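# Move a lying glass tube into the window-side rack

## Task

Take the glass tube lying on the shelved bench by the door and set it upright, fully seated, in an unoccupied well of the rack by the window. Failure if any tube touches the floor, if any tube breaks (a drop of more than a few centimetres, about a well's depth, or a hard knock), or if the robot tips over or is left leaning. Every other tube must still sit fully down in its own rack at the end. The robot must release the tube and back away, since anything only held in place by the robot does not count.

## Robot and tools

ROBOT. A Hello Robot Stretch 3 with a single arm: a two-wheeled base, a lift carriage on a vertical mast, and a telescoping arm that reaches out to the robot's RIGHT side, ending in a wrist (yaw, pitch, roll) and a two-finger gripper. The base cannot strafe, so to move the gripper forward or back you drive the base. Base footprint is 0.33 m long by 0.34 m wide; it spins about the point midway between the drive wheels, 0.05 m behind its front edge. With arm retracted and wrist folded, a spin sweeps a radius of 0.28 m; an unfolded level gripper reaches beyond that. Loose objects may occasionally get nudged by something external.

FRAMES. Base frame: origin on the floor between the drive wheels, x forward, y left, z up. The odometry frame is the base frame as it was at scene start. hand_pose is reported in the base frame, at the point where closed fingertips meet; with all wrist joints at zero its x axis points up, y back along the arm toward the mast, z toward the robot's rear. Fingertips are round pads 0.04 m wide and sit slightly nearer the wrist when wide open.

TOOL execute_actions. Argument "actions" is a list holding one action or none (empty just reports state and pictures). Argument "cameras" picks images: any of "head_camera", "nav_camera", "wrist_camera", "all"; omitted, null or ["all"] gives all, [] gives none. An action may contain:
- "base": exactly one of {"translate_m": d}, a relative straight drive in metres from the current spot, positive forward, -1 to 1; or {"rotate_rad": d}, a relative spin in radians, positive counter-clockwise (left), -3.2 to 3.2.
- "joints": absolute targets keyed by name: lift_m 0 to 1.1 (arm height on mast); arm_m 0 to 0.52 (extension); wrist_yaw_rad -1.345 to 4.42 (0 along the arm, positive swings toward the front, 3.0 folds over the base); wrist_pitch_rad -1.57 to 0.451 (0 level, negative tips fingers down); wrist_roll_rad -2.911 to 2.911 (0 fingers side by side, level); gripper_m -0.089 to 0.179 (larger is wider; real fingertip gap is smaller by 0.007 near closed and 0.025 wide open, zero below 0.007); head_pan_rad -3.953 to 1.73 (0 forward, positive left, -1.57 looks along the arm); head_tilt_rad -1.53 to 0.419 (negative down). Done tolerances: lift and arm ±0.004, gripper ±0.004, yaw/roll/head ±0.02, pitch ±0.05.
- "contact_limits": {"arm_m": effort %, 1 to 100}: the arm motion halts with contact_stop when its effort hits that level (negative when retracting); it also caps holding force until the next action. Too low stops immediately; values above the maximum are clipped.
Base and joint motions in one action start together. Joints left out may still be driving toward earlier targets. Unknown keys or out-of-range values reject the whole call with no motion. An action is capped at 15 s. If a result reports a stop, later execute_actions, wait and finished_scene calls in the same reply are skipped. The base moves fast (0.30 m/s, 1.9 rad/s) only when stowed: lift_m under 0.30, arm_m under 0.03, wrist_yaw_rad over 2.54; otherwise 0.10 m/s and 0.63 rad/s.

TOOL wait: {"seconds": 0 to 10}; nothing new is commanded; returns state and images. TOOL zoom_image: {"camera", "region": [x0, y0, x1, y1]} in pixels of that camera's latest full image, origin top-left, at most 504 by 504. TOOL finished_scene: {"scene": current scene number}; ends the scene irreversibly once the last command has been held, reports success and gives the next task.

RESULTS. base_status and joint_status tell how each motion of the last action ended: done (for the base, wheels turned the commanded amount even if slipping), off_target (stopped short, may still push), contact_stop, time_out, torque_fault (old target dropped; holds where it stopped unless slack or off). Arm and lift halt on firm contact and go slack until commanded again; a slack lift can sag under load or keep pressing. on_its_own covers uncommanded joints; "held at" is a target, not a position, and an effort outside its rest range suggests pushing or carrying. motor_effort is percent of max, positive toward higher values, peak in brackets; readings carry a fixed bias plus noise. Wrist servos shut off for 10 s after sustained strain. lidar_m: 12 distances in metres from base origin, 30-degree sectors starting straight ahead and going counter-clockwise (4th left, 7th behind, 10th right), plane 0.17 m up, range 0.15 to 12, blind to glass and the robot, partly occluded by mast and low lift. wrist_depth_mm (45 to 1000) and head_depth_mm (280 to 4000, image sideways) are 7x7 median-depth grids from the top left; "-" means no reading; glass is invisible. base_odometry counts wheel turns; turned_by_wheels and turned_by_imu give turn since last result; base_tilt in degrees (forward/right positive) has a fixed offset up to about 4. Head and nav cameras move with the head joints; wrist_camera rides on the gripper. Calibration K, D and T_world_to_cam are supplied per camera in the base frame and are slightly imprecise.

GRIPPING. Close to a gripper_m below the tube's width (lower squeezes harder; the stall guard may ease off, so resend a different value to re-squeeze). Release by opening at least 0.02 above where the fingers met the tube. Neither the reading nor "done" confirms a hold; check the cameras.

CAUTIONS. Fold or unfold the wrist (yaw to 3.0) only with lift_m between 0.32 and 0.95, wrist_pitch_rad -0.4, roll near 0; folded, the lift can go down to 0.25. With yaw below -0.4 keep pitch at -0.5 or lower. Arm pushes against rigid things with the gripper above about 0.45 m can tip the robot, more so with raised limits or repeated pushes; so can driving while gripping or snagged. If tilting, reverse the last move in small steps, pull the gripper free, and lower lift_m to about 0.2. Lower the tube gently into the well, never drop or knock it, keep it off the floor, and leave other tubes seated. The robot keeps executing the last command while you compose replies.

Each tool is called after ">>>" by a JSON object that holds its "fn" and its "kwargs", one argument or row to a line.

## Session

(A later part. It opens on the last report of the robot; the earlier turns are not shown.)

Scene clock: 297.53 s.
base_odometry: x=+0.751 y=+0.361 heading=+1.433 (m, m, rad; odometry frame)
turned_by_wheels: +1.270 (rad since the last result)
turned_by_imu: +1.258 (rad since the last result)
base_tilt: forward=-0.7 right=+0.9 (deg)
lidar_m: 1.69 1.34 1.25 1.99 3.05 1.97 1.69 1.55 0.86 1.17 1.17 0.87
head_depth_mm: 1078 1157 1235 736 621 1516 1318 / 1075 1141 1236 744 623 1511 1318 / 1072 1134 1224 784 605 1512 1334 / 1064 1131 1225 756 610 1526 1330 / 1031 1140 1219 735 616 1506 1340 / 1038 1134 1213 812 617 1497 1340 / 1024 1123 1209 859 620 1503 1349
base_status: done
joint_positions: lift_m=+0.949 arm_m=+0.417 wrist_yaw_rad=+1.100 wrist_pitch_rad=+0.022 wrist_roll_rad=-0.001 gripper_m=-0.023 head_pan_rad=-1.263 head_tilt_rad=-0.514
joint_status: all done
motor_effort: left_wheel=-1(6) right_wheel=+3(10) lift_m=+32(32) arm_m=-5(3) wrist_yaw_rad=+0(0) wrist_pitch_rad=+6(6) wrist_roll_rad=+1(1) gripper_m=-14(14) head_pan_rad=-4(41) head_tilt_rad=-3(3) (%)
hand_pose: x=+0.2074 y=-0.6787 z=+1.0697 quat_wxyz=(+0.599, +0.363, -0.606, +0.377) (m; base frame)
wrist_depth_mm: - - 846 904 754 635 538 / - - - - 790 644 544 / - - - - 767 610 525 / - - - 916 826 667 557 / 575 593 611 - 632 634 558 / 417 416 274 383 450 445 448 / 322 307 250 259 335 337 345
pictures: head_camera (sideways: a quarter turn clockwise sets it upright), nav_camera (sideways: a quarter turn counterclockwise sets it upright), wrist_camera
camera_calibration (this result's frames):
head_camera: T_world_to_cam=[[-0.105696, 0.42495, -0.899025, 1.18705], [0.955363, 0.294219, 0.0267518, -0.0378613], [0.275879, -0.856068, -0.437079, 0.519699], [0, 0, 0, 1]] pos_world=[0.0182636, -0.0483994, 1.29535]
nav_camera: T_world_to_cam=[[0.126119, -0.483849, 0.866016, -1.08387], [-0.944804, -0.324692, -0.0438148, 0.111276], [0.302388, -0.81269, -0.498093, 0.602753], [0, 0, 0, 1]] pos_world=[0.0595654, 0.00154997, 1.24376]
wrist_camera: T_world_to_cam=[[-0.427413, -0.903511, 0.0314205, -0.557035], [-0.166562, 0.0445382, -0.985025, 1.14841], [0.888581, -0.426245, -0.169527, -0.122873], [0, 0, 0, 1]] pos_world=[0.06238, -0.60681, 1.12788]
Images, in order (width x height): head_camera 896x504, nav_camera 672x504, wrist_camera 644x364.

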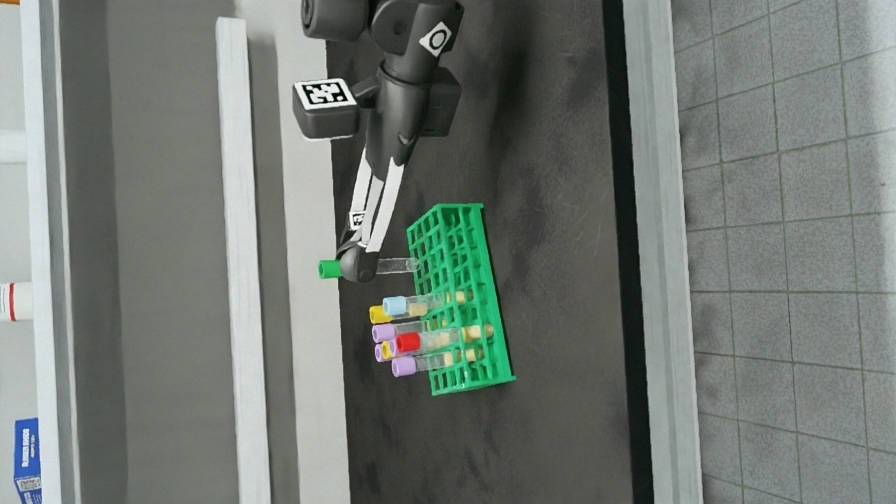

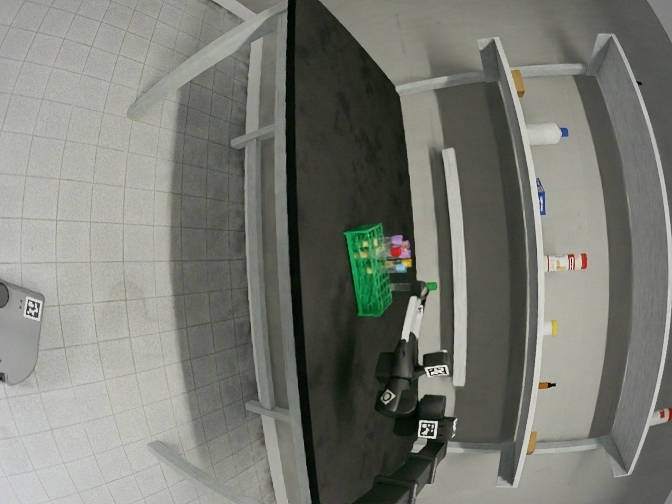

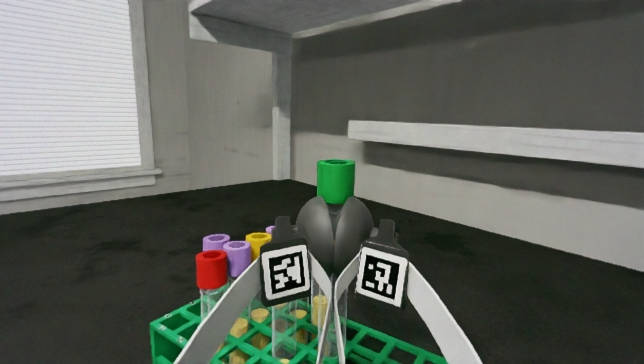

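>>> {"fn": "zoom_image", "kwargs": {
  "camera": "head_camera",
  "region": [425, 350, 525, 400]
}}

>>> {"fn": "zoom_image", "kwargs": {
  "camera": "head_camera",
  "region": [400, 195, 500, 295]
}}

Region (425, 350, 525, 400) of head_camera's 896x504 image, scaled by 5.040, with more detail than that image has.

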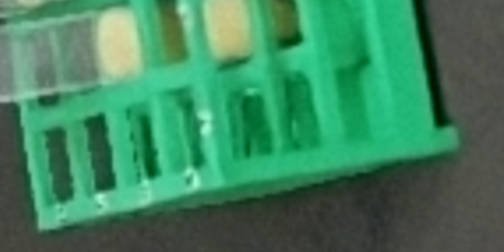

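Region (400, 195, 500, 295) of head_camera's 896x504 image, scaled by 5.040, with more detail than that image has.

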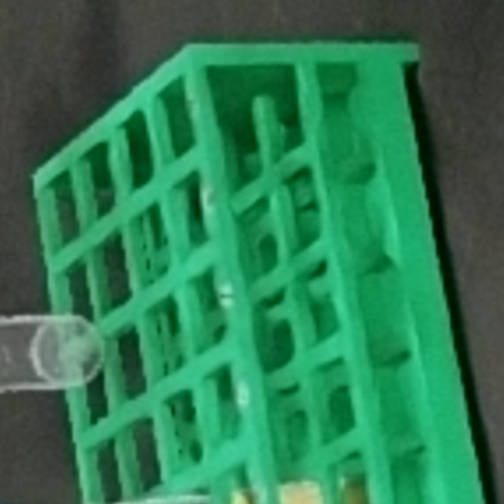

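>>> {"fn": "zoom_image", "kwargs": {
  "camera": "wrist_camera",
  "region": [330, 304, 450, 364]
}}

>>> {"fn": "zoom_image", "kwargs": {
  "camera": "wrist_camera",
  "region": [215, 294, 355, 364]
}}

Region (330, 304, 450, 364) of wrist_camera's 644x364 image, scaled by 4.200.

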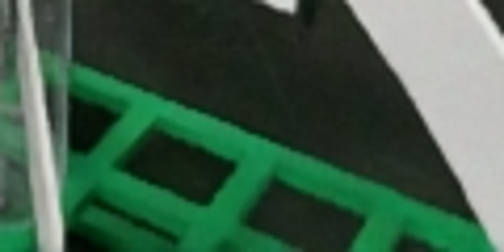

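Region (215, 294, 355, 364) of wrist_camera's 644x364 image, scaled by 3.600.

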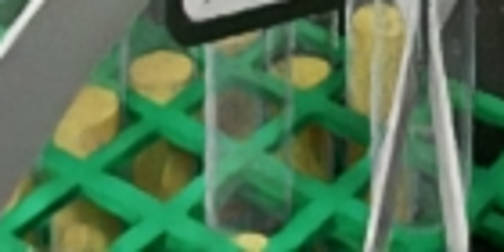

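>>> {"fn": "execute_actions", "kwargs": {
  "actions": [
    {"base": {"translate_m": -0.030}, "joints": {"lift_m": 0.94, "wrist_pitch_rad": 0.02, "wrist_roll_rad": 0.016}}
  ],
  "cameras": ["head_camera", "wrist_camera"]
}}

Scene clock: 419.53 s.
base_odometry: x=+0.747 y=+0.331 heading=+1.432 (m, m, rad; odometry frame)
turned_by_wheels: +0.000 (rad since the last result)
turned_by_imu: +0.001 (rad since the last result)
base_tilt: forward=-0.6 right=+0.9 (deg)
lidar_m: 1.72 1.32 1.27 2.05 3.05 1.94 1.67 1.52 0.84 1.18 1.18 0.90
head_depth_mm: 1083 1165 1247 735 621 1538 1308 / 1080 1141 1244 741 623 1516 1324 / 1075 1141 1233 788 630 1516 1328 / 1062 1147 1232 765 610 1526 1326 / 1039 1138 1233 744 612 1517 1339 / 1043 1140 1222 738 618 1516 1342 / 1029 1134 1209 863 622 1491 1347
base_status: done
joint_positions: lift_m=+0.941 arm_m=+0.417 wrist_yaw_rad=+1.100 wrist_pitch_rad=+0.002 wrist_roll_rad=+0.010 gripper_m=-0.023 head_pan_rad=-1.263 head_tilt_rad=-0.514
joint_status: all done
motor_effort: left_wheel=-2(5) right_wheel=+4(6) lift_m=+11(28) arm_m=-5(6) wrist_yaw_rad=+1(1) wrist_pitch_rad=+5(4) wrist_roll_rad=+1(2) gripper_m=-14(14) head_pan_rad=-4(4) head_tilt_rad=-3(4) (%)
hand_pose: x=+0.2071 y=-0.6785 z=+1.0558 quat_wxyz=(+0.600, +0.371, -0.606, +0.368) (m; base frame)
wrist_depth_mm: - - 948 952 785 636 537 / - - - - 792 649 541 / - - - - 788 629 515 / - - 931 826 809 664 564 / 544 548 276 - 560 566 550 / 386 386 293 287 412 399 405 / 300 291 258 234 240 309 310
pictures: head_camera (sideways: a quarter turn clockwise sets it upright), wrist_camera
camera_calibration (this result's frames):
head_camera: T_world_to_cam=[[-0.105696, 0.42495, -0.899025, 1.18705], [0.955364, 0.294219, 0.0267518, -0.0378613], [0.275878, -0.856068, -0.437079, 0.519699], [0, 0, 0, 1]] pos_world=[0.0182635, -0.0483994, 1.29535]
wrist_camera: T_world_to_cam=[[-0.426979, -0.904051, 0.0194924, -0.544455], [-0.179348, 0.0635381, -0.981732, 1.14674], [0.886297, -0.422675, -0.189269, -0.101062], [0, 0, 0, 1]] pos_world=[0.0627665, -0.607794, 1.11728]
Images, in order (width x height): head_camera 896x504, wrist_camera 644x364.

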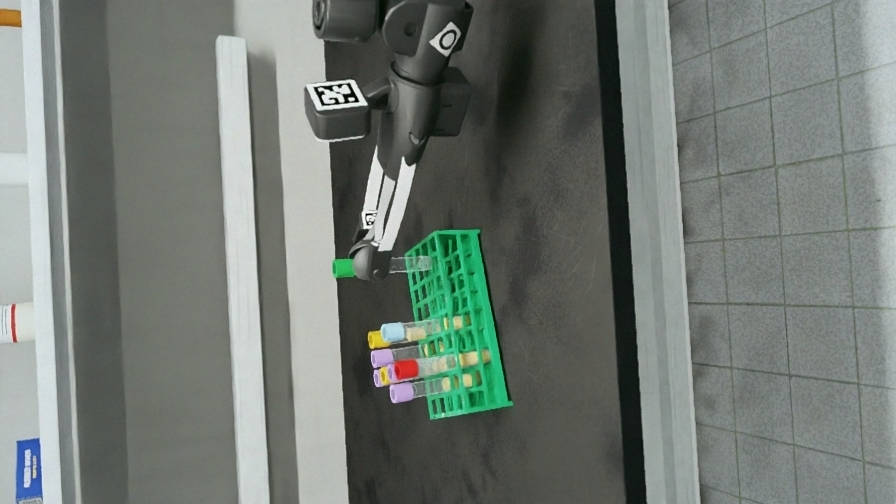

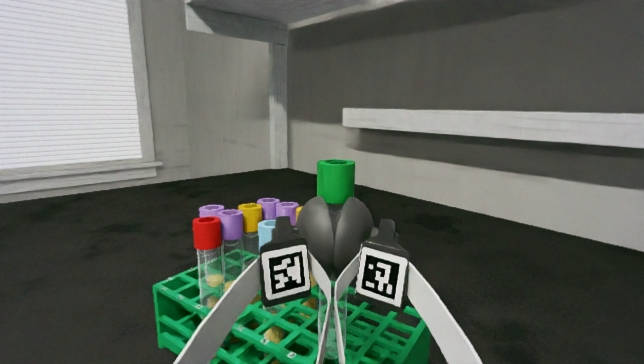

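>>> {"fn": "zoom_image", "kwargs": {
  "camera": "head_camera",
  "region": [385, 220, 485, 320]
}}

>>> {"fn": "zoom_image", "kwargs": {
  "camera": "wrist_camera",
  "region": [250, 274, 430, 364]
}}

>>> {"fn": "zoom_image", "kwargs": {
  "camera": "head_camera",
  "region": [325, 245, 445, 285]
}}

Region (385, 220, 485, 320) of head_camera's 896x504 image, scaled by 5.040, with more detail than that image has.

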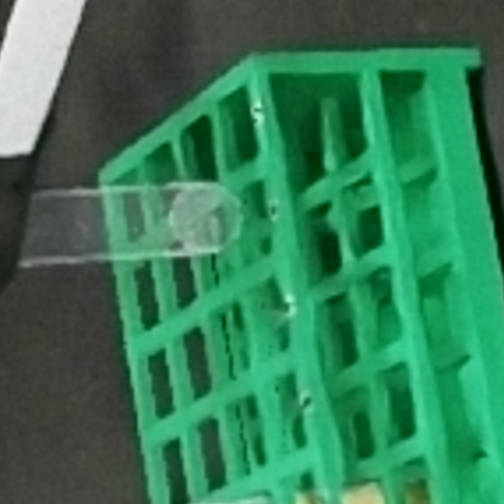

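Region (250, 274, 430, 364) of wrist_camera's 644x364 image, scaled by 2.800.

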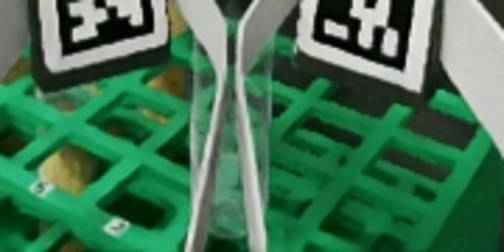

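Region (325, 245, 445, 285) of head_camera's 896x504 image, scaled by 4.200, with more detail than that image has.

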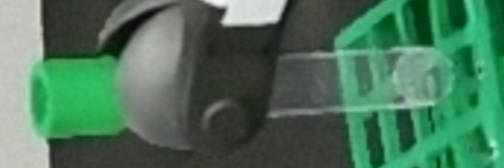

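>>> {"fn": "zoom_image", "kwargs": {
  "camera": "head_camera",
  "region": [405, 230, 465, 300]
}}

>>> {"fn": "zoom_image", "kwargs": {
  "camera": "wrist_camera",
  "region": [240, 294, 345, 364]
}}

>>> {"fn": "zoom_image", "kwargs": {
  "camera": "wrist_camera",
  "region": [325, 294, 430, 364]
}}

Region (405, 230, 465, 300) of head_camera's 896x504 image, scaled by 7.200, with more detail than that image has; it fills the left 432 columns of this view, and the rest is white.

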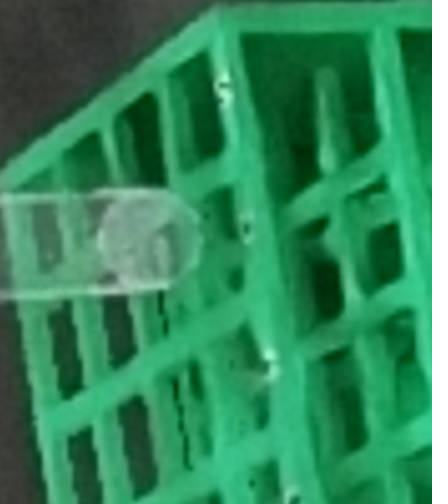

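Region (240, 294, 345, 364) of wrist_camera's 644x364 image, scaled by 4.800.

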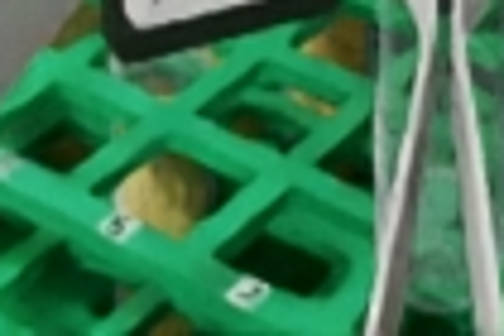

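Region (325, 294, 430, 364) of wrist_camera's 644x364 image, scaled by 4.800.

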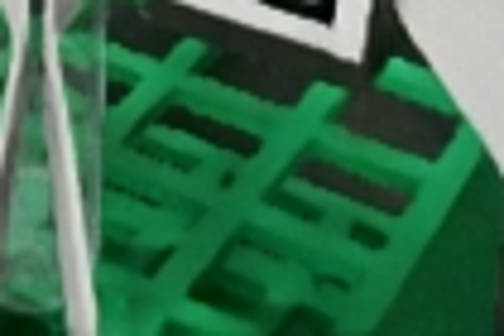

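>>> {"fn": "zoom_image", "kwargs": {
  "camera": "wrist_camera",
  "region": [280, 314, 380, 364]
}}

>>> {"fn": "zoom_image", "kwargs": {
  "camera": "wrist_camera",
  "region": [305, 324, 365, 364]
}}

Region (280, 314, 380, 364) of wrist_camera's 644x364 image, scaled by 5.040.

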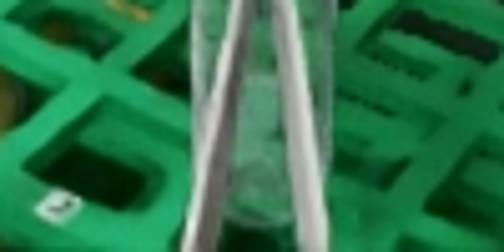

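Region (305, 324, 365, 364) of wrist_camera's 644x364 image, scaled by 8.400.

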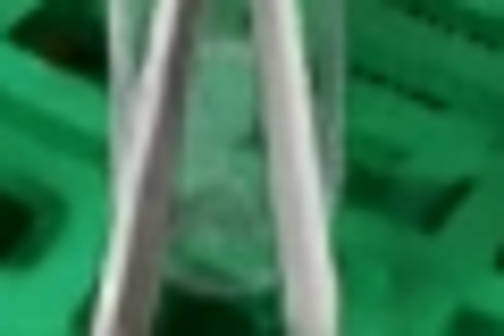

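>>> {"fn": "execute_actions", "kwargs": {
  "actions": [
    {"base": {"translate_m": 0.002}, "joints": {"lift_m": 0.934, "arm_m": 0.419}}
  ],
  "cameras": ["head_camera", "wrist_camera"]
}}

>>> {"fn": "zoom_image", "kwargs": {
  "camera": "head_camera",
  "region": [405, 230, 465, 300]
}}

>>> {"fn": "zoom_image", "kwargs": {
  "camera": "wrist_camera",
  "region": [280, 304, 380, 364]
}}

Scene clock: 476.33 s.
base_odometry: x=+0.747 y=+0.333 heading=+1.432 (m, m, rad; odometry frame)
turned_by_wheels: +0.000 (rad since the last result)
turned_by_imu: +0.001 (rad since the last result)
base_tilt: forward=-0.8 right=+0.9 (deg)
lidar_m: 1.71 1.31 1.27 2.05 3.06 1.94 1.67 1.52 0.84 1.18 1.18 0.90
head_depth_mm: 1089 1164 1256 732 619 1539 1316 / 1084 1147 1241 737 624 1538 1324 / 1080 1142 1229 785 629 1520 1322 / 1058 1130 1233 767 611 1522 1332 / 1037 1148 1227 743 613 1537 1339 / 1039 1144 1228 737 617 1506 1345 / 1033 1131 1217 859 624 1510 1346
base_status: done
joint_positions: lift_m=+0.935 arm_m=+0.419 wrist_yaw_rad=+1.100 wrist_pitch_rad=+0.002 wrist_roll_rad=+0.010 gripper_m=-0.023 head_pan_rad=-1.263 head_tilt_rad=-0.514
joint_status: all done
motor_effort: left_wheel=-2(3) right_wheel=+4(9) lift_m=+11(11) arm_m=+4(5) wrist_yaw_rad=+1(0) wrist_pitch_rad=+5(5) wrist_roll_rad=+1(1) gripper_m=-14(14) head_pan_rad=-4(3) head_tilt_rad=-2(3) (%)
hand_pose: x=+0.2071 y=-0.6798 z=+1.0497 quat_wxyz=(+0.600, +0.371, -0.606, +0.368) (m; base frame)
wrist_depth_mm: - - 979 975 758 632 534 / - - - - 791 627 547 / - - - - 766 613 504 / - - 900 808 804 672 561 / 526 523 322 - 542 551 545 / 374 353 283 290 395 388 392 / 290 281 252 228 234 298 298
pictures: head_camera (sideways: a quarter turn clockwise sets it upright), wrist_camera
camera_calibration (this result's frames):
head_camera: T_world_to_cam=[[-0.105696, 0.42495, -0.899025, 1.18705], [0.955363, 0.294219, 0.0267518, -0.0378613], [0.275879, -0.856068, -0.437079, 0.519699], [0, 0, 0, 1]] pos_world=[0.0182636, -0.0483994, 1.29535]
wrist_camera: T_world_to_cam=[[-0.426972, -0.904055, 0.0194722, -0.54554], [-0.179713, 0.0637322, -0.981652, 1.14096], [0.886227, -0.422638, -0.189682, -0.102307], [0, 0, 0, 1]] pos_world=[0.0627805, -0.609153, 1.11124]
Images, in order (width x height): head_camera 896x504, wrist_camera 644x364.

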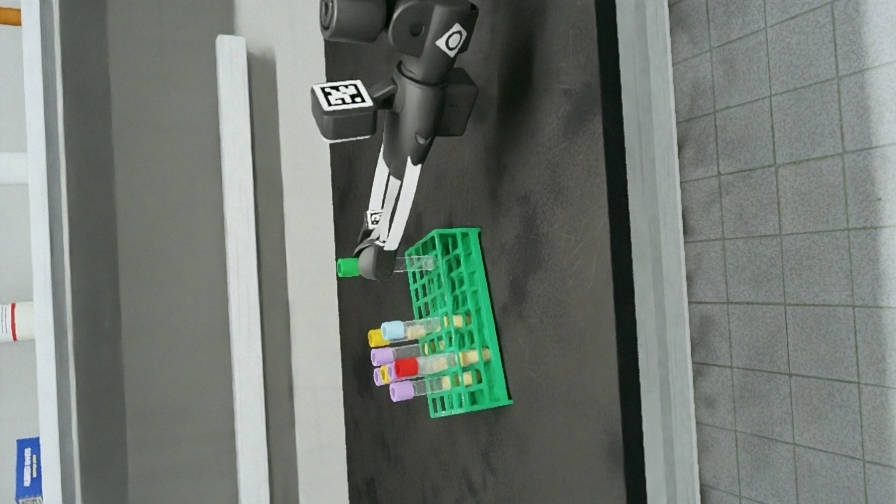

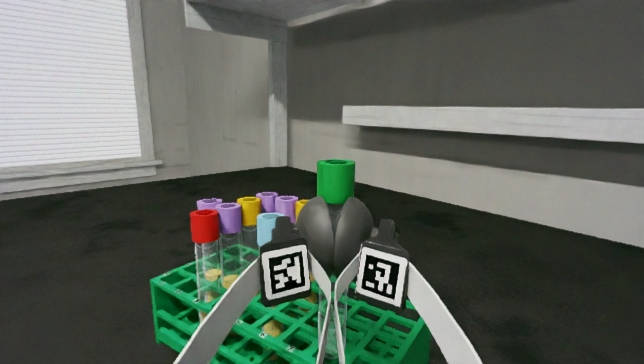

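Region (405, 230, 465, 300) of head_camera's 896x504 image, scaled by 7.200, with more detail than that image has; it fills the left 432 columns of this view, and the rest is white.

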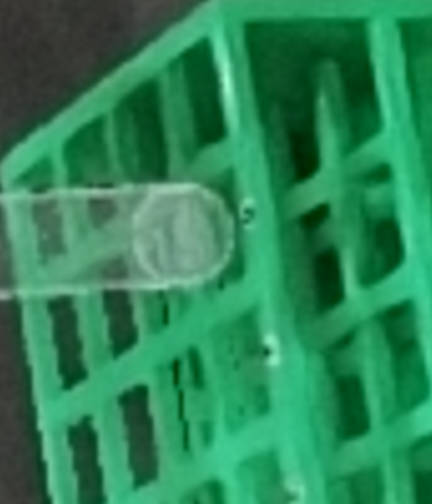

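Region (280, 304, 380, 364) of wrist_camera's 644x364 image, scaled by 5.040; it fills the top 302 rows of this view, and the rest is white.

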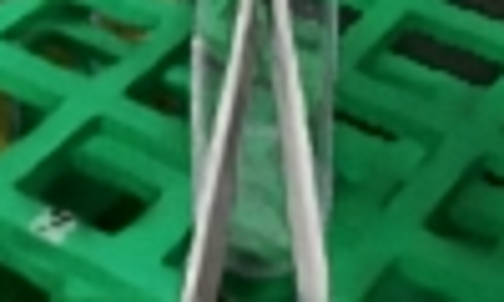

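>>> {"fn": "execute_actions", "kwargs": {
  "actions": [
    {"joints": {"lift_m": 0.892}}
  ],
  "cameras": ["head_camera", "wrist_camera"]
}}

>>> {"fn": "zoom_image", "kwargs": {
  "camera": "head_camera",
  "region": [355, 225, 515, 415]
}}

>>> {"fn": "zoom_image", "kwargs": {
  "camera": "wrist_camera",
  "region": [170, 120, 410, 260]
}}

Scene clock: 489.93 s.
base_odometry: x=+0.747 y=+0.333 heading=+1.432 (m, m, rad; odometry frame)
turned_by_wheels: +0.000 (rad since the last result)
turned_by_imu: +0.001 (rad since the last result)
base_tilt: forward=-0.7 right=+0.9 (deg)
lidar_m: 1.72 1.32 1.27 2.04 3.06 1.94 1.67 1.52 0.84 1.18 1.18 0.90
head_depth_mm: 1096 1170 1240 - 619 1548 1315 / 1078 1148 1229 - 625 1524 1318 / 1079 1136 1220 784 631 1524 1323 / 1058 1137 1223 763 611 1525 1339 / 1043 1145 1226 744 614 1533 1343 / 1043 1140 1217 741 618 1516 1336 / 1029 1135 1212 860 623 1527 1345
base_status: not commanded
joint_positions: lift_m=+0.893 arm_m=+0.419 wrist_yaw_rad=+1.100 wrist_pitch_rad=+0.001 wrist_roll_rad=+0.010 gripper_m=-0.023 head_pan_rad=-1.263 head_tilt_rad=-0.514
joint_status: all done
motor_effort: left_wheel=-2(2) right_wheel=+3(4) lift_m=+10(11) arm_m=+4(4) wrist_yaw_rad=+0(0) wrist_pitch_rad=+5(4) wrist_roll_rad=+2(1) gripper_m=-14(14) head_pan_rad=-3(4) head_tilt_rad=-3(3) (%)
hand_pose: x=+0.2070 y=-0.6798 z=+1.0076 quat_wxyz=(+0.600, +0.371, -0.606, +0.368) (m; base frame)
wrist_depth_mm: - - - - 764 636 529 / - - - - 765 619 516 / - - - - 815 655 549 / 683 686 264 230 728 641 564 / 407 382 276 - 426 426 436 / 290 278 247 196 286 302 304 / 227 228 218 200 186 234 235
pictures: head_camera (sideways: a quarter turn clockwise sets it upright), wrist_camera
camera_calibration (this result's frames):
head_camera: T_world_to_cam=[[-0.105696, 0.42495, -0.899025, 1.18705], [0.955364, 0.294219, 0.0267518, -0.0378613], [0.275879, -0.856068, -0.437079, 0.519699], [0, 0, 0, 1]] pos_world=[0.0182636, -0.0483994, 1.29535]
wrist_camera: T_world_to_cam=[[-0.426966, -0.904058, 0.0194618, -0.544714], [-0.180019, 0.063888, -0.981586, 1.09974], [0.886168, -0.422608, -0.190025, -0.109904], [0, 0, 0, 1]] pos_world=[0.0627923, -0.609159, 1.0692]
Images, in order (width x height): head_camera 896x504, wrist_camera 644x364.

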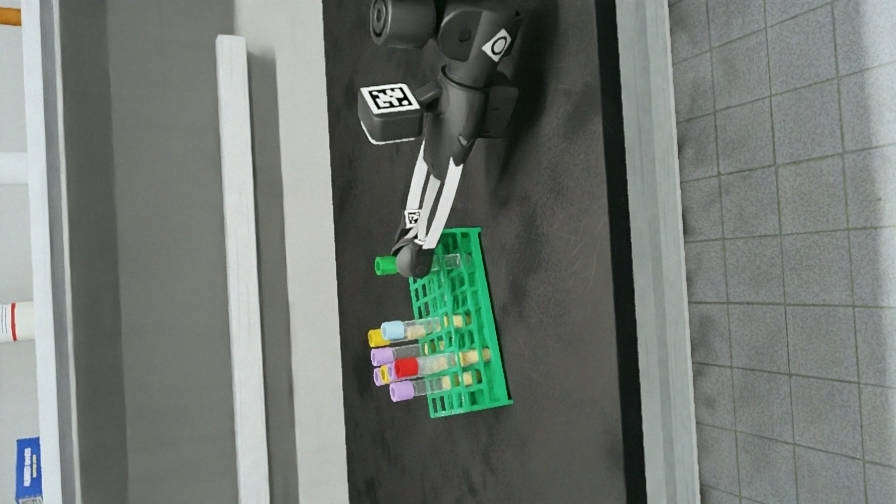

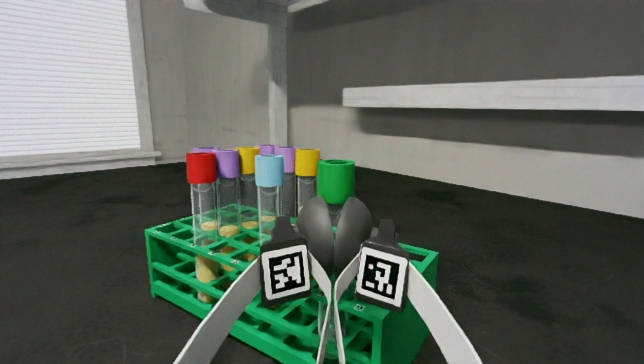

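Region (355, 225, 515, 415) of head_camera's 896x504 image, scaled by 2.653, with more detail than that image has; it fills the left 424 columns of this view, and the rest is white.

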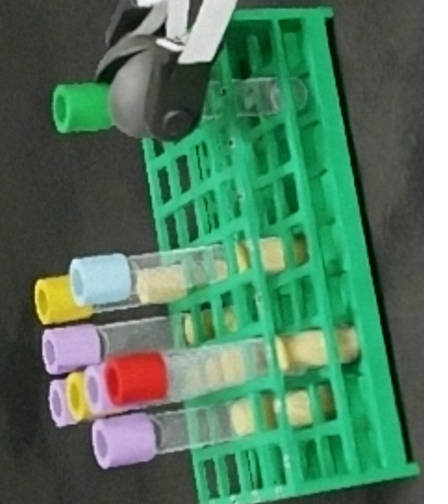

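Region (170, 120, 410, 260) of wrist_camera's 644x364 image, scaled by 2.100; it fills the top 294 rows of this view, and the rest is white.

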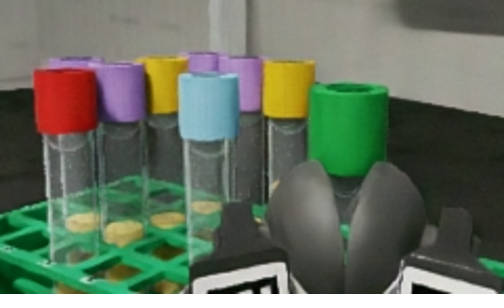

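>>> {"fn": "execute_actions", "kwargs": {
  "actions": [
    {"joints": {"lift_m": 0.887, "gripper_m": 0.05}}
  ],
  "cameras": ["head_camera", "wrist_camera"]
}}

>>> {"fn": "zoom_image", "kwargs": {
  "camera": "head_camera",
  "region": [355, 225, 515, 415]
}}

>>> {"fn": "zoom_image", "kwargs": {
  "camera": "wrist_camera",
  "region": [170, 120, 470, 364]
}}

Scene clock: 503.93 s.
base_odometry: x=+0.747 y=+0.333 heading=+1.432 (m, m, rad; odometry frame)
turned_by_wheels: +0.000 (rad since the last result)
turned_by_imu: +0.001 (rad since the last result)
base_tilt: forward=-0.8 right=+0.8 (deg)
lidar_m: 1.71 1.32 1.27 2.04 3.06 1.94 1.67 1.52 0.84 1.18 1.18 0.90
head_depth_mm: 1088 1165 1236 - 619 1538 1309 / 1084 1148 1236 - 624 1517 1323 / 1083 1142 1217 789 630 1530 1326 / 1053 1129 1221 754 611 1537 1329 / 1038 1144 1230 742 615 1515 1348 / 1051 1138 1226 734 618 1507 1347 / 1022 1131 1221 858 622 1499 1346
base_status: not commanded
joint_positions: lift_m=+0.888 arm_m=+0.419 wrist_yaw_rad=+1.100 wrist_pitch_rad=+0.001 wrist_roll_rad=+0.010 gripper_m=+0.050 head_pan_rad=-1.263 head_tilt_rad=-0.514
joint_status: all done
motor_effort: left_wheel=-2(2) right_wheel=+3(4) lift_m=+11(11) arm_m=+3(3) wrist_yaw_rad=+0(0) wrist_pitch_rad=+5(5) wrist_roll_rad=+1(2) gripper_m=+0(94) head_pan_rad=-4(4) head_tilt_rad=-4(3) (%)
hand_pose: x=+0.2070 y=-0.6798 z=+1.0026 quat_wxyz=(+0.600, +0.371, -0.606, +0.368) (m; base frame)
wrist_depth_mm: - - - 994 789 626 538 / - - - - 765 609 510 / - - - - 814 650 553 / 657 658 557 403 690 642 560 / 398 371 271 269 445 414 418 / 285 269 238 205 191 293 295 / 221 220 214 195 206 226 228
pictures: head_camera (sideways: a quarter turn clockwise sets it upright), wrist_camera
camera_calibration (this result's frames):
head_camera: T_world_to_cam=[[-0.105696, 0.424949, -0.899025, 1.18705], [0.955363, 0.294219, 0.0267518, -0.0378613], [0.275879, -0.856068, -0.437079, 0.519699], [0, 0, 0, 1]] pos_world=[0.0182636, -0.0483994, 1.29535]
wrist_camera: T_world_to_cam=[[-0.426966, -0.904058, 0.0194602, -0.544615], [-0.180076, 0.0639169, -0.981574, 1.09483], [0.886156, -0.422603, -0.190089, -0.110786], [0, 0, 0, 1]] pos_world=[0.0627944, -0.60916, 1.0642]
Images, in order (width x height): head_camera 896x504, wrist_camera 644x364.

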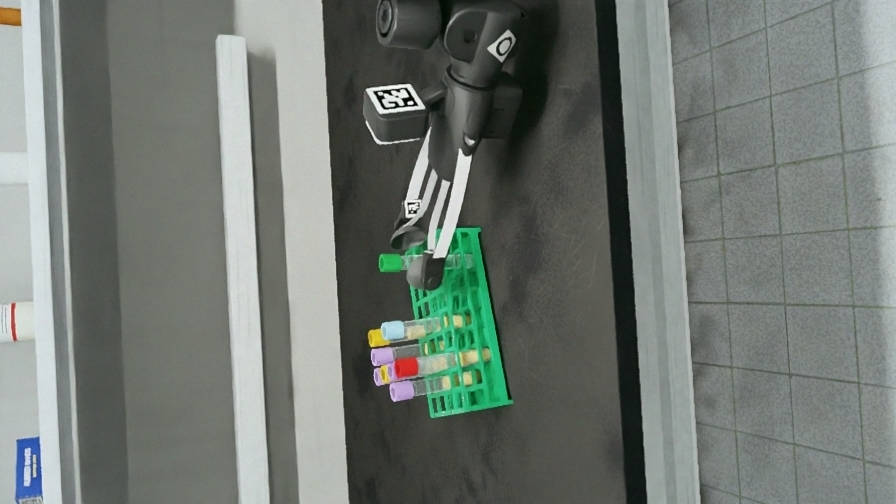

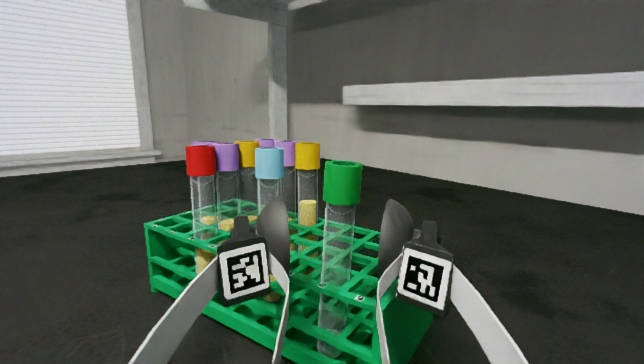

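Region (355, 225, 515, 415) of head_camera's 896x504 image, scaled by 2.653, with more detail than that image has; it fills the left 424 columns of this view, and the rest is white.

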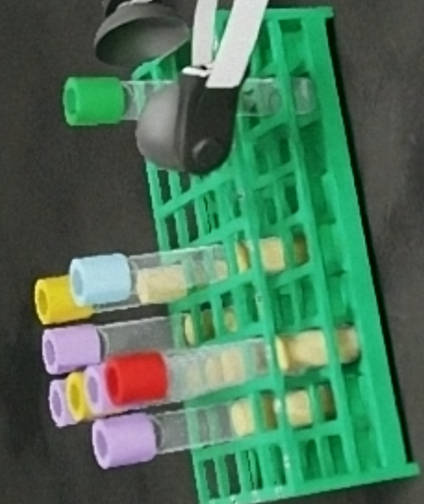

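Region (170, 120, 470, 364) of wrist_camera's 644x364 image, scaled by 1.680; it fills the top 410 rows of this view, and the rest is white.

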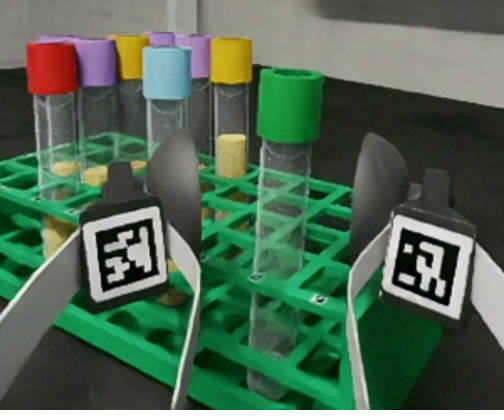

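>>> {"fn": "execute_actions", "kwargs": {
  "actions": [
    {"base": {"translate_m": -0.18}, "joints": {"lift_m": 0.99, "head_pan_rad": -1.05}}
  ]
}}

Scene clock: 520.03 s.
base_odometry: x=+0.722 y=+0.155 heading=+1.432 (m, m, rad; odometry frame)
turned_by_wheels: +0.000 (rad since the last result)
turned_by_imu: +0.001 (rad since the last result)
base_tilt: forward=-0.7 right=+0.8 (deg)
lidar_m: 1.07 1.40 1.45 2.36 3.31 1.74 1.49 1.36 0.76 1.24 1.24 1.08
head_depth_mm: 1091 1156 1241 809 644 1502 1317 / 1101 1162 1256 817 663 1544 1322 / 1118 1187 1275 826 680 1554 1321 / 1096 1205 1288 814 687 1589 1329 / 1126 1220 1318 806 694 1610 1342 / 1136 1235 1330 814 715 1635 1348 / 1181 1277 1362 858 730 1643 1352
base_status: done
joint_positions: lift_m=+0.989 arm_m=+0.419 wrist_yaw_rad=+1.100 wrist_pitch_rad=+0.001 wrist_roll_rad=+0.010 gripper_m=+0.050 head_pan_rad=-1.057 head_tilt_rad=-0.514
joint_status: all done
motor_effort: left_wheel=-2(5) right_wheel=+4(4) lift_m=+32(35) arm_m=+3(3) wrist_yaw_rad=+0(1) wrist_pitch_rad=+5(5) wrist_roll_rad=+1(1) gripper_m=+1(0) head_pan_rad=+3(20) head_tilt_rad=-3(2) (%)
hand_pose: x=+0.2070 y=-0.6798 z=+1.1042 quat_wxyz=(+0.600, +0.371, -0.606, +0.368) (m; base frame)
wrist_depth_mm: - - - 849 790 670 584 / - - - - 845 690 580 / - - - - 853 677 580 / - - - - 889 735 587 / 670 673 459 698 766 697 617 / 482 470 414 441 452 497 503 / 375 374 365 379 380 384 382
pictures: head_camera (sideways: a quarter turn clockwise sets it upright), nav_camera (sideways: a quarter turn counterclockwise sets it upright), wrist_camera
camera_calibration (this result's frames):
head_camera: T_world_to_cam=[[-0.190303, 0.394384, -0.899025, 1.18757], [0.875081, 0.483237, 0.0267518, -0.0373716], [0.444993, -0.781629, -0.437079, 0.518668], [0, 0, 0, 1]] pos_world=[0.0278972, -0.0448925, 1.29535]
nav_camera: T_world_to_cam=[[0.222331, -0.447867, 0.866016, -1.08446], [-0.858518, -0.510909, -0.0438148, 0.110749], [0.462078, -0.733749, -0.498093, 0.601779], [0, 0, 0, 1]] pos_world=[0.0581205, 0.0124428, 1.24376]
wrist_camera: T_world_to_cam=[[-0.426966, -0.904058, 0.0194595, -0.546593], [-0.180075, 0.0639175, -0.981574, 1.1946], [0.886156, -0.422603, -0.190089, -0.0914657], [0, 0, 0, 1]] pos_world=[0.0627944, -0.609161, 1.16584]
Images, in order (width x height): head_camera 896x504, nav_camera 672x504, wrist_camera 644x364.

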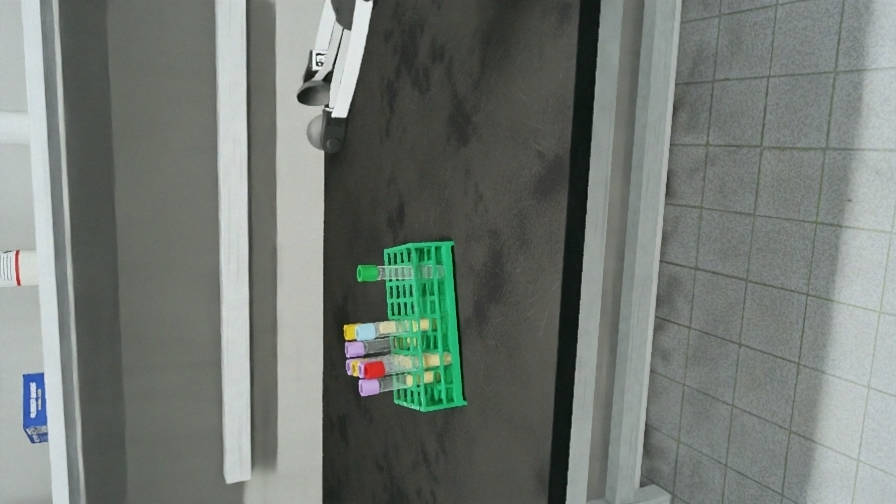

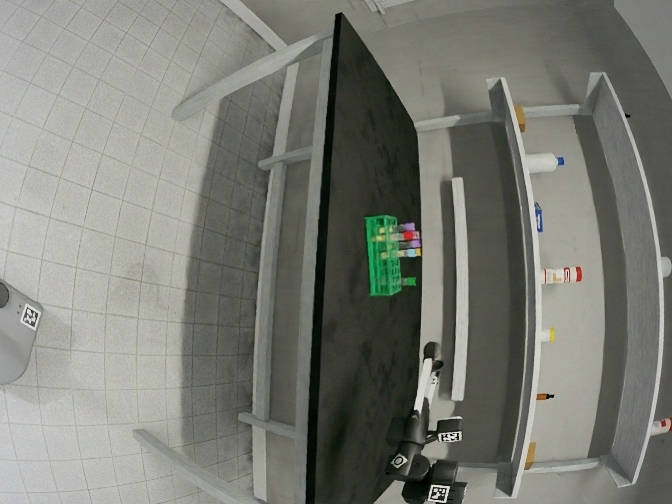

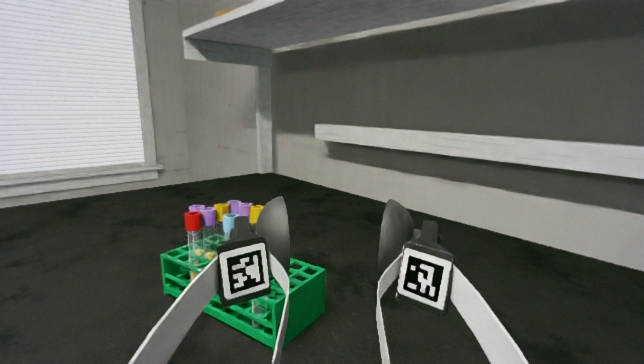

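>>> {"fn": "zoom_image", "kwargs": {
  "camera": "head_camera",
  "region": [330, 230, 480, 420]
}}

Region (330, 230, 480, 420) of head_camera's 896x504 image, scaled by 2.653, with more detail than that image has; it fills the left 398 columns of this view, and the rest is white.

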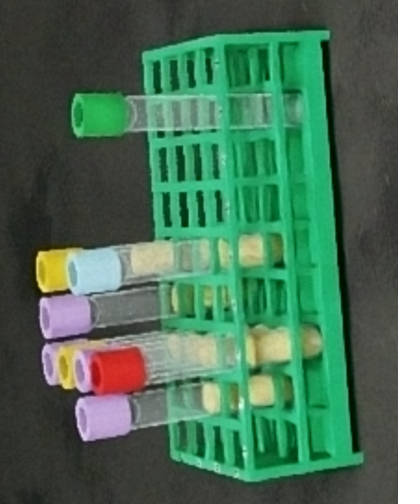

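>>> {"fn": "execute_actions", "kwargs": {
  "actions": [
    {"base": {"translate_m": -0.08}, "joints": {"arm_m": 0.25}}
  ],
  "cameras": ["head_camera"]
}}

Scene clock: 531.23 s.
base_odometry: x=+0.711 y=+0.076 heading=+1.432 (m, m, rad; odometry frame)
turned_by_wheels: +0.000 (rad since the last result)
turned_by_imu: +0.001 (rad since the last result)
base_tilt: forward=-0.7 right=+1.0 (deg)
lidar_m: 1.15 1.46 1.53 2.50 3.26 1.64 1.42 1.29 0.73 0.75 1.26 1.17
head_depth_mm: 1108 1185 1249 - 674 1540 1310 / 1123 1207 1275 776 680 1558 1315 / 1127 1221 1295 789 697 1577 1322 / 1137 1231 1323 833 715 1617 1335 / 1148 1252 1339 842 730 1636 1332 / 1174 1269 1360 827 748 1628 1345 / 1186 1289 1375 830 1688 1647 1354
base_status: done
joint_positions: lift_m=+0.989 arm_m=+0.250 wrist_yaw_rad=+1.100 wrist_pitch_rad=+0.001 wrist_roll_rad=+0.011 gripper_m=+0.050 head_pan_rad=-1.057 head_tilt_rad=-0.514
joint_status: all done
motor_effort: left_wheel=-2(4) right_wheel=+4(7) lift_m=+33(32) arm_m=-5(6) wrist_yaw_rad=-1(0) wrist_pitch_rad=+5(5) wrist_roll_rad=+1(1) gripper_m=+1(0) head_pan_rad=+3(3) head_tilt_rad=-3(2) (%)
hand_pose: x=+0.2070 y=-0.5115 z=+1.1042 quat_wxyz=(+0.600, +0.371, -0.606, +0.368) (m; base frame)
wrist_depth_mm: - - - - 847 805 711 / - - - - - 875 736 / - - - - - 868 734 / - - - - - 895 775 / - 748 759 584 769 710 722 / - - 449 492 457 502 503 / - - 402 377 382 383 388
pictures: head_camera (sideways: a quarter turn clockwise sets it upright)
camera_calibration (this result's frames):
head_camera: T_world_to_cam=[[-0.19041, 0.394357, -0.899014, 1.18755], [0.874963, 0.48345, 0.0267516, -0.0373706], [0.445178, -0.781511, -0.437101, 0.518695], [0, 0, 0, 1]] pos_world=[0.0279081, -0.0448871, 1.29535]
Images, in order (width x height): head_camera 896x504.

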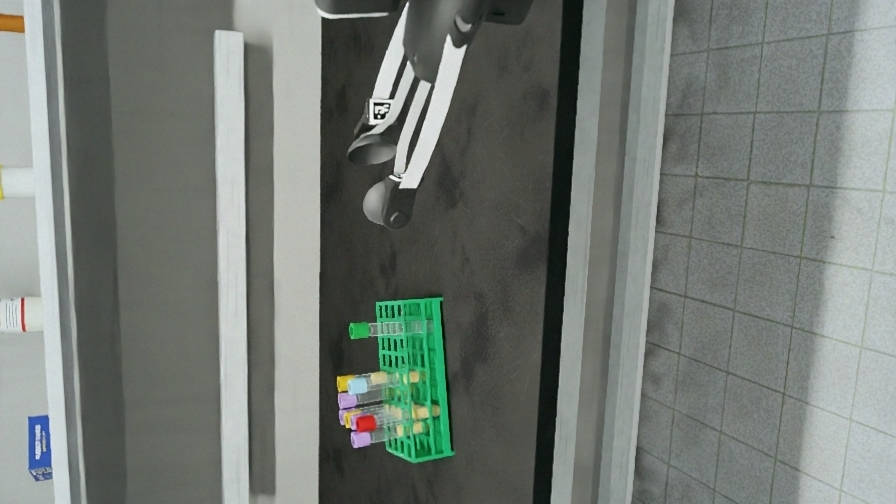

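The green-capped tube is fully seated in the rack, the other tubes are undisturbed, and the gripper is clear.

>>> {"fn": "finished_scene", "kwargs": {
  "scene": 2
}}

The scene is finished: the task was done.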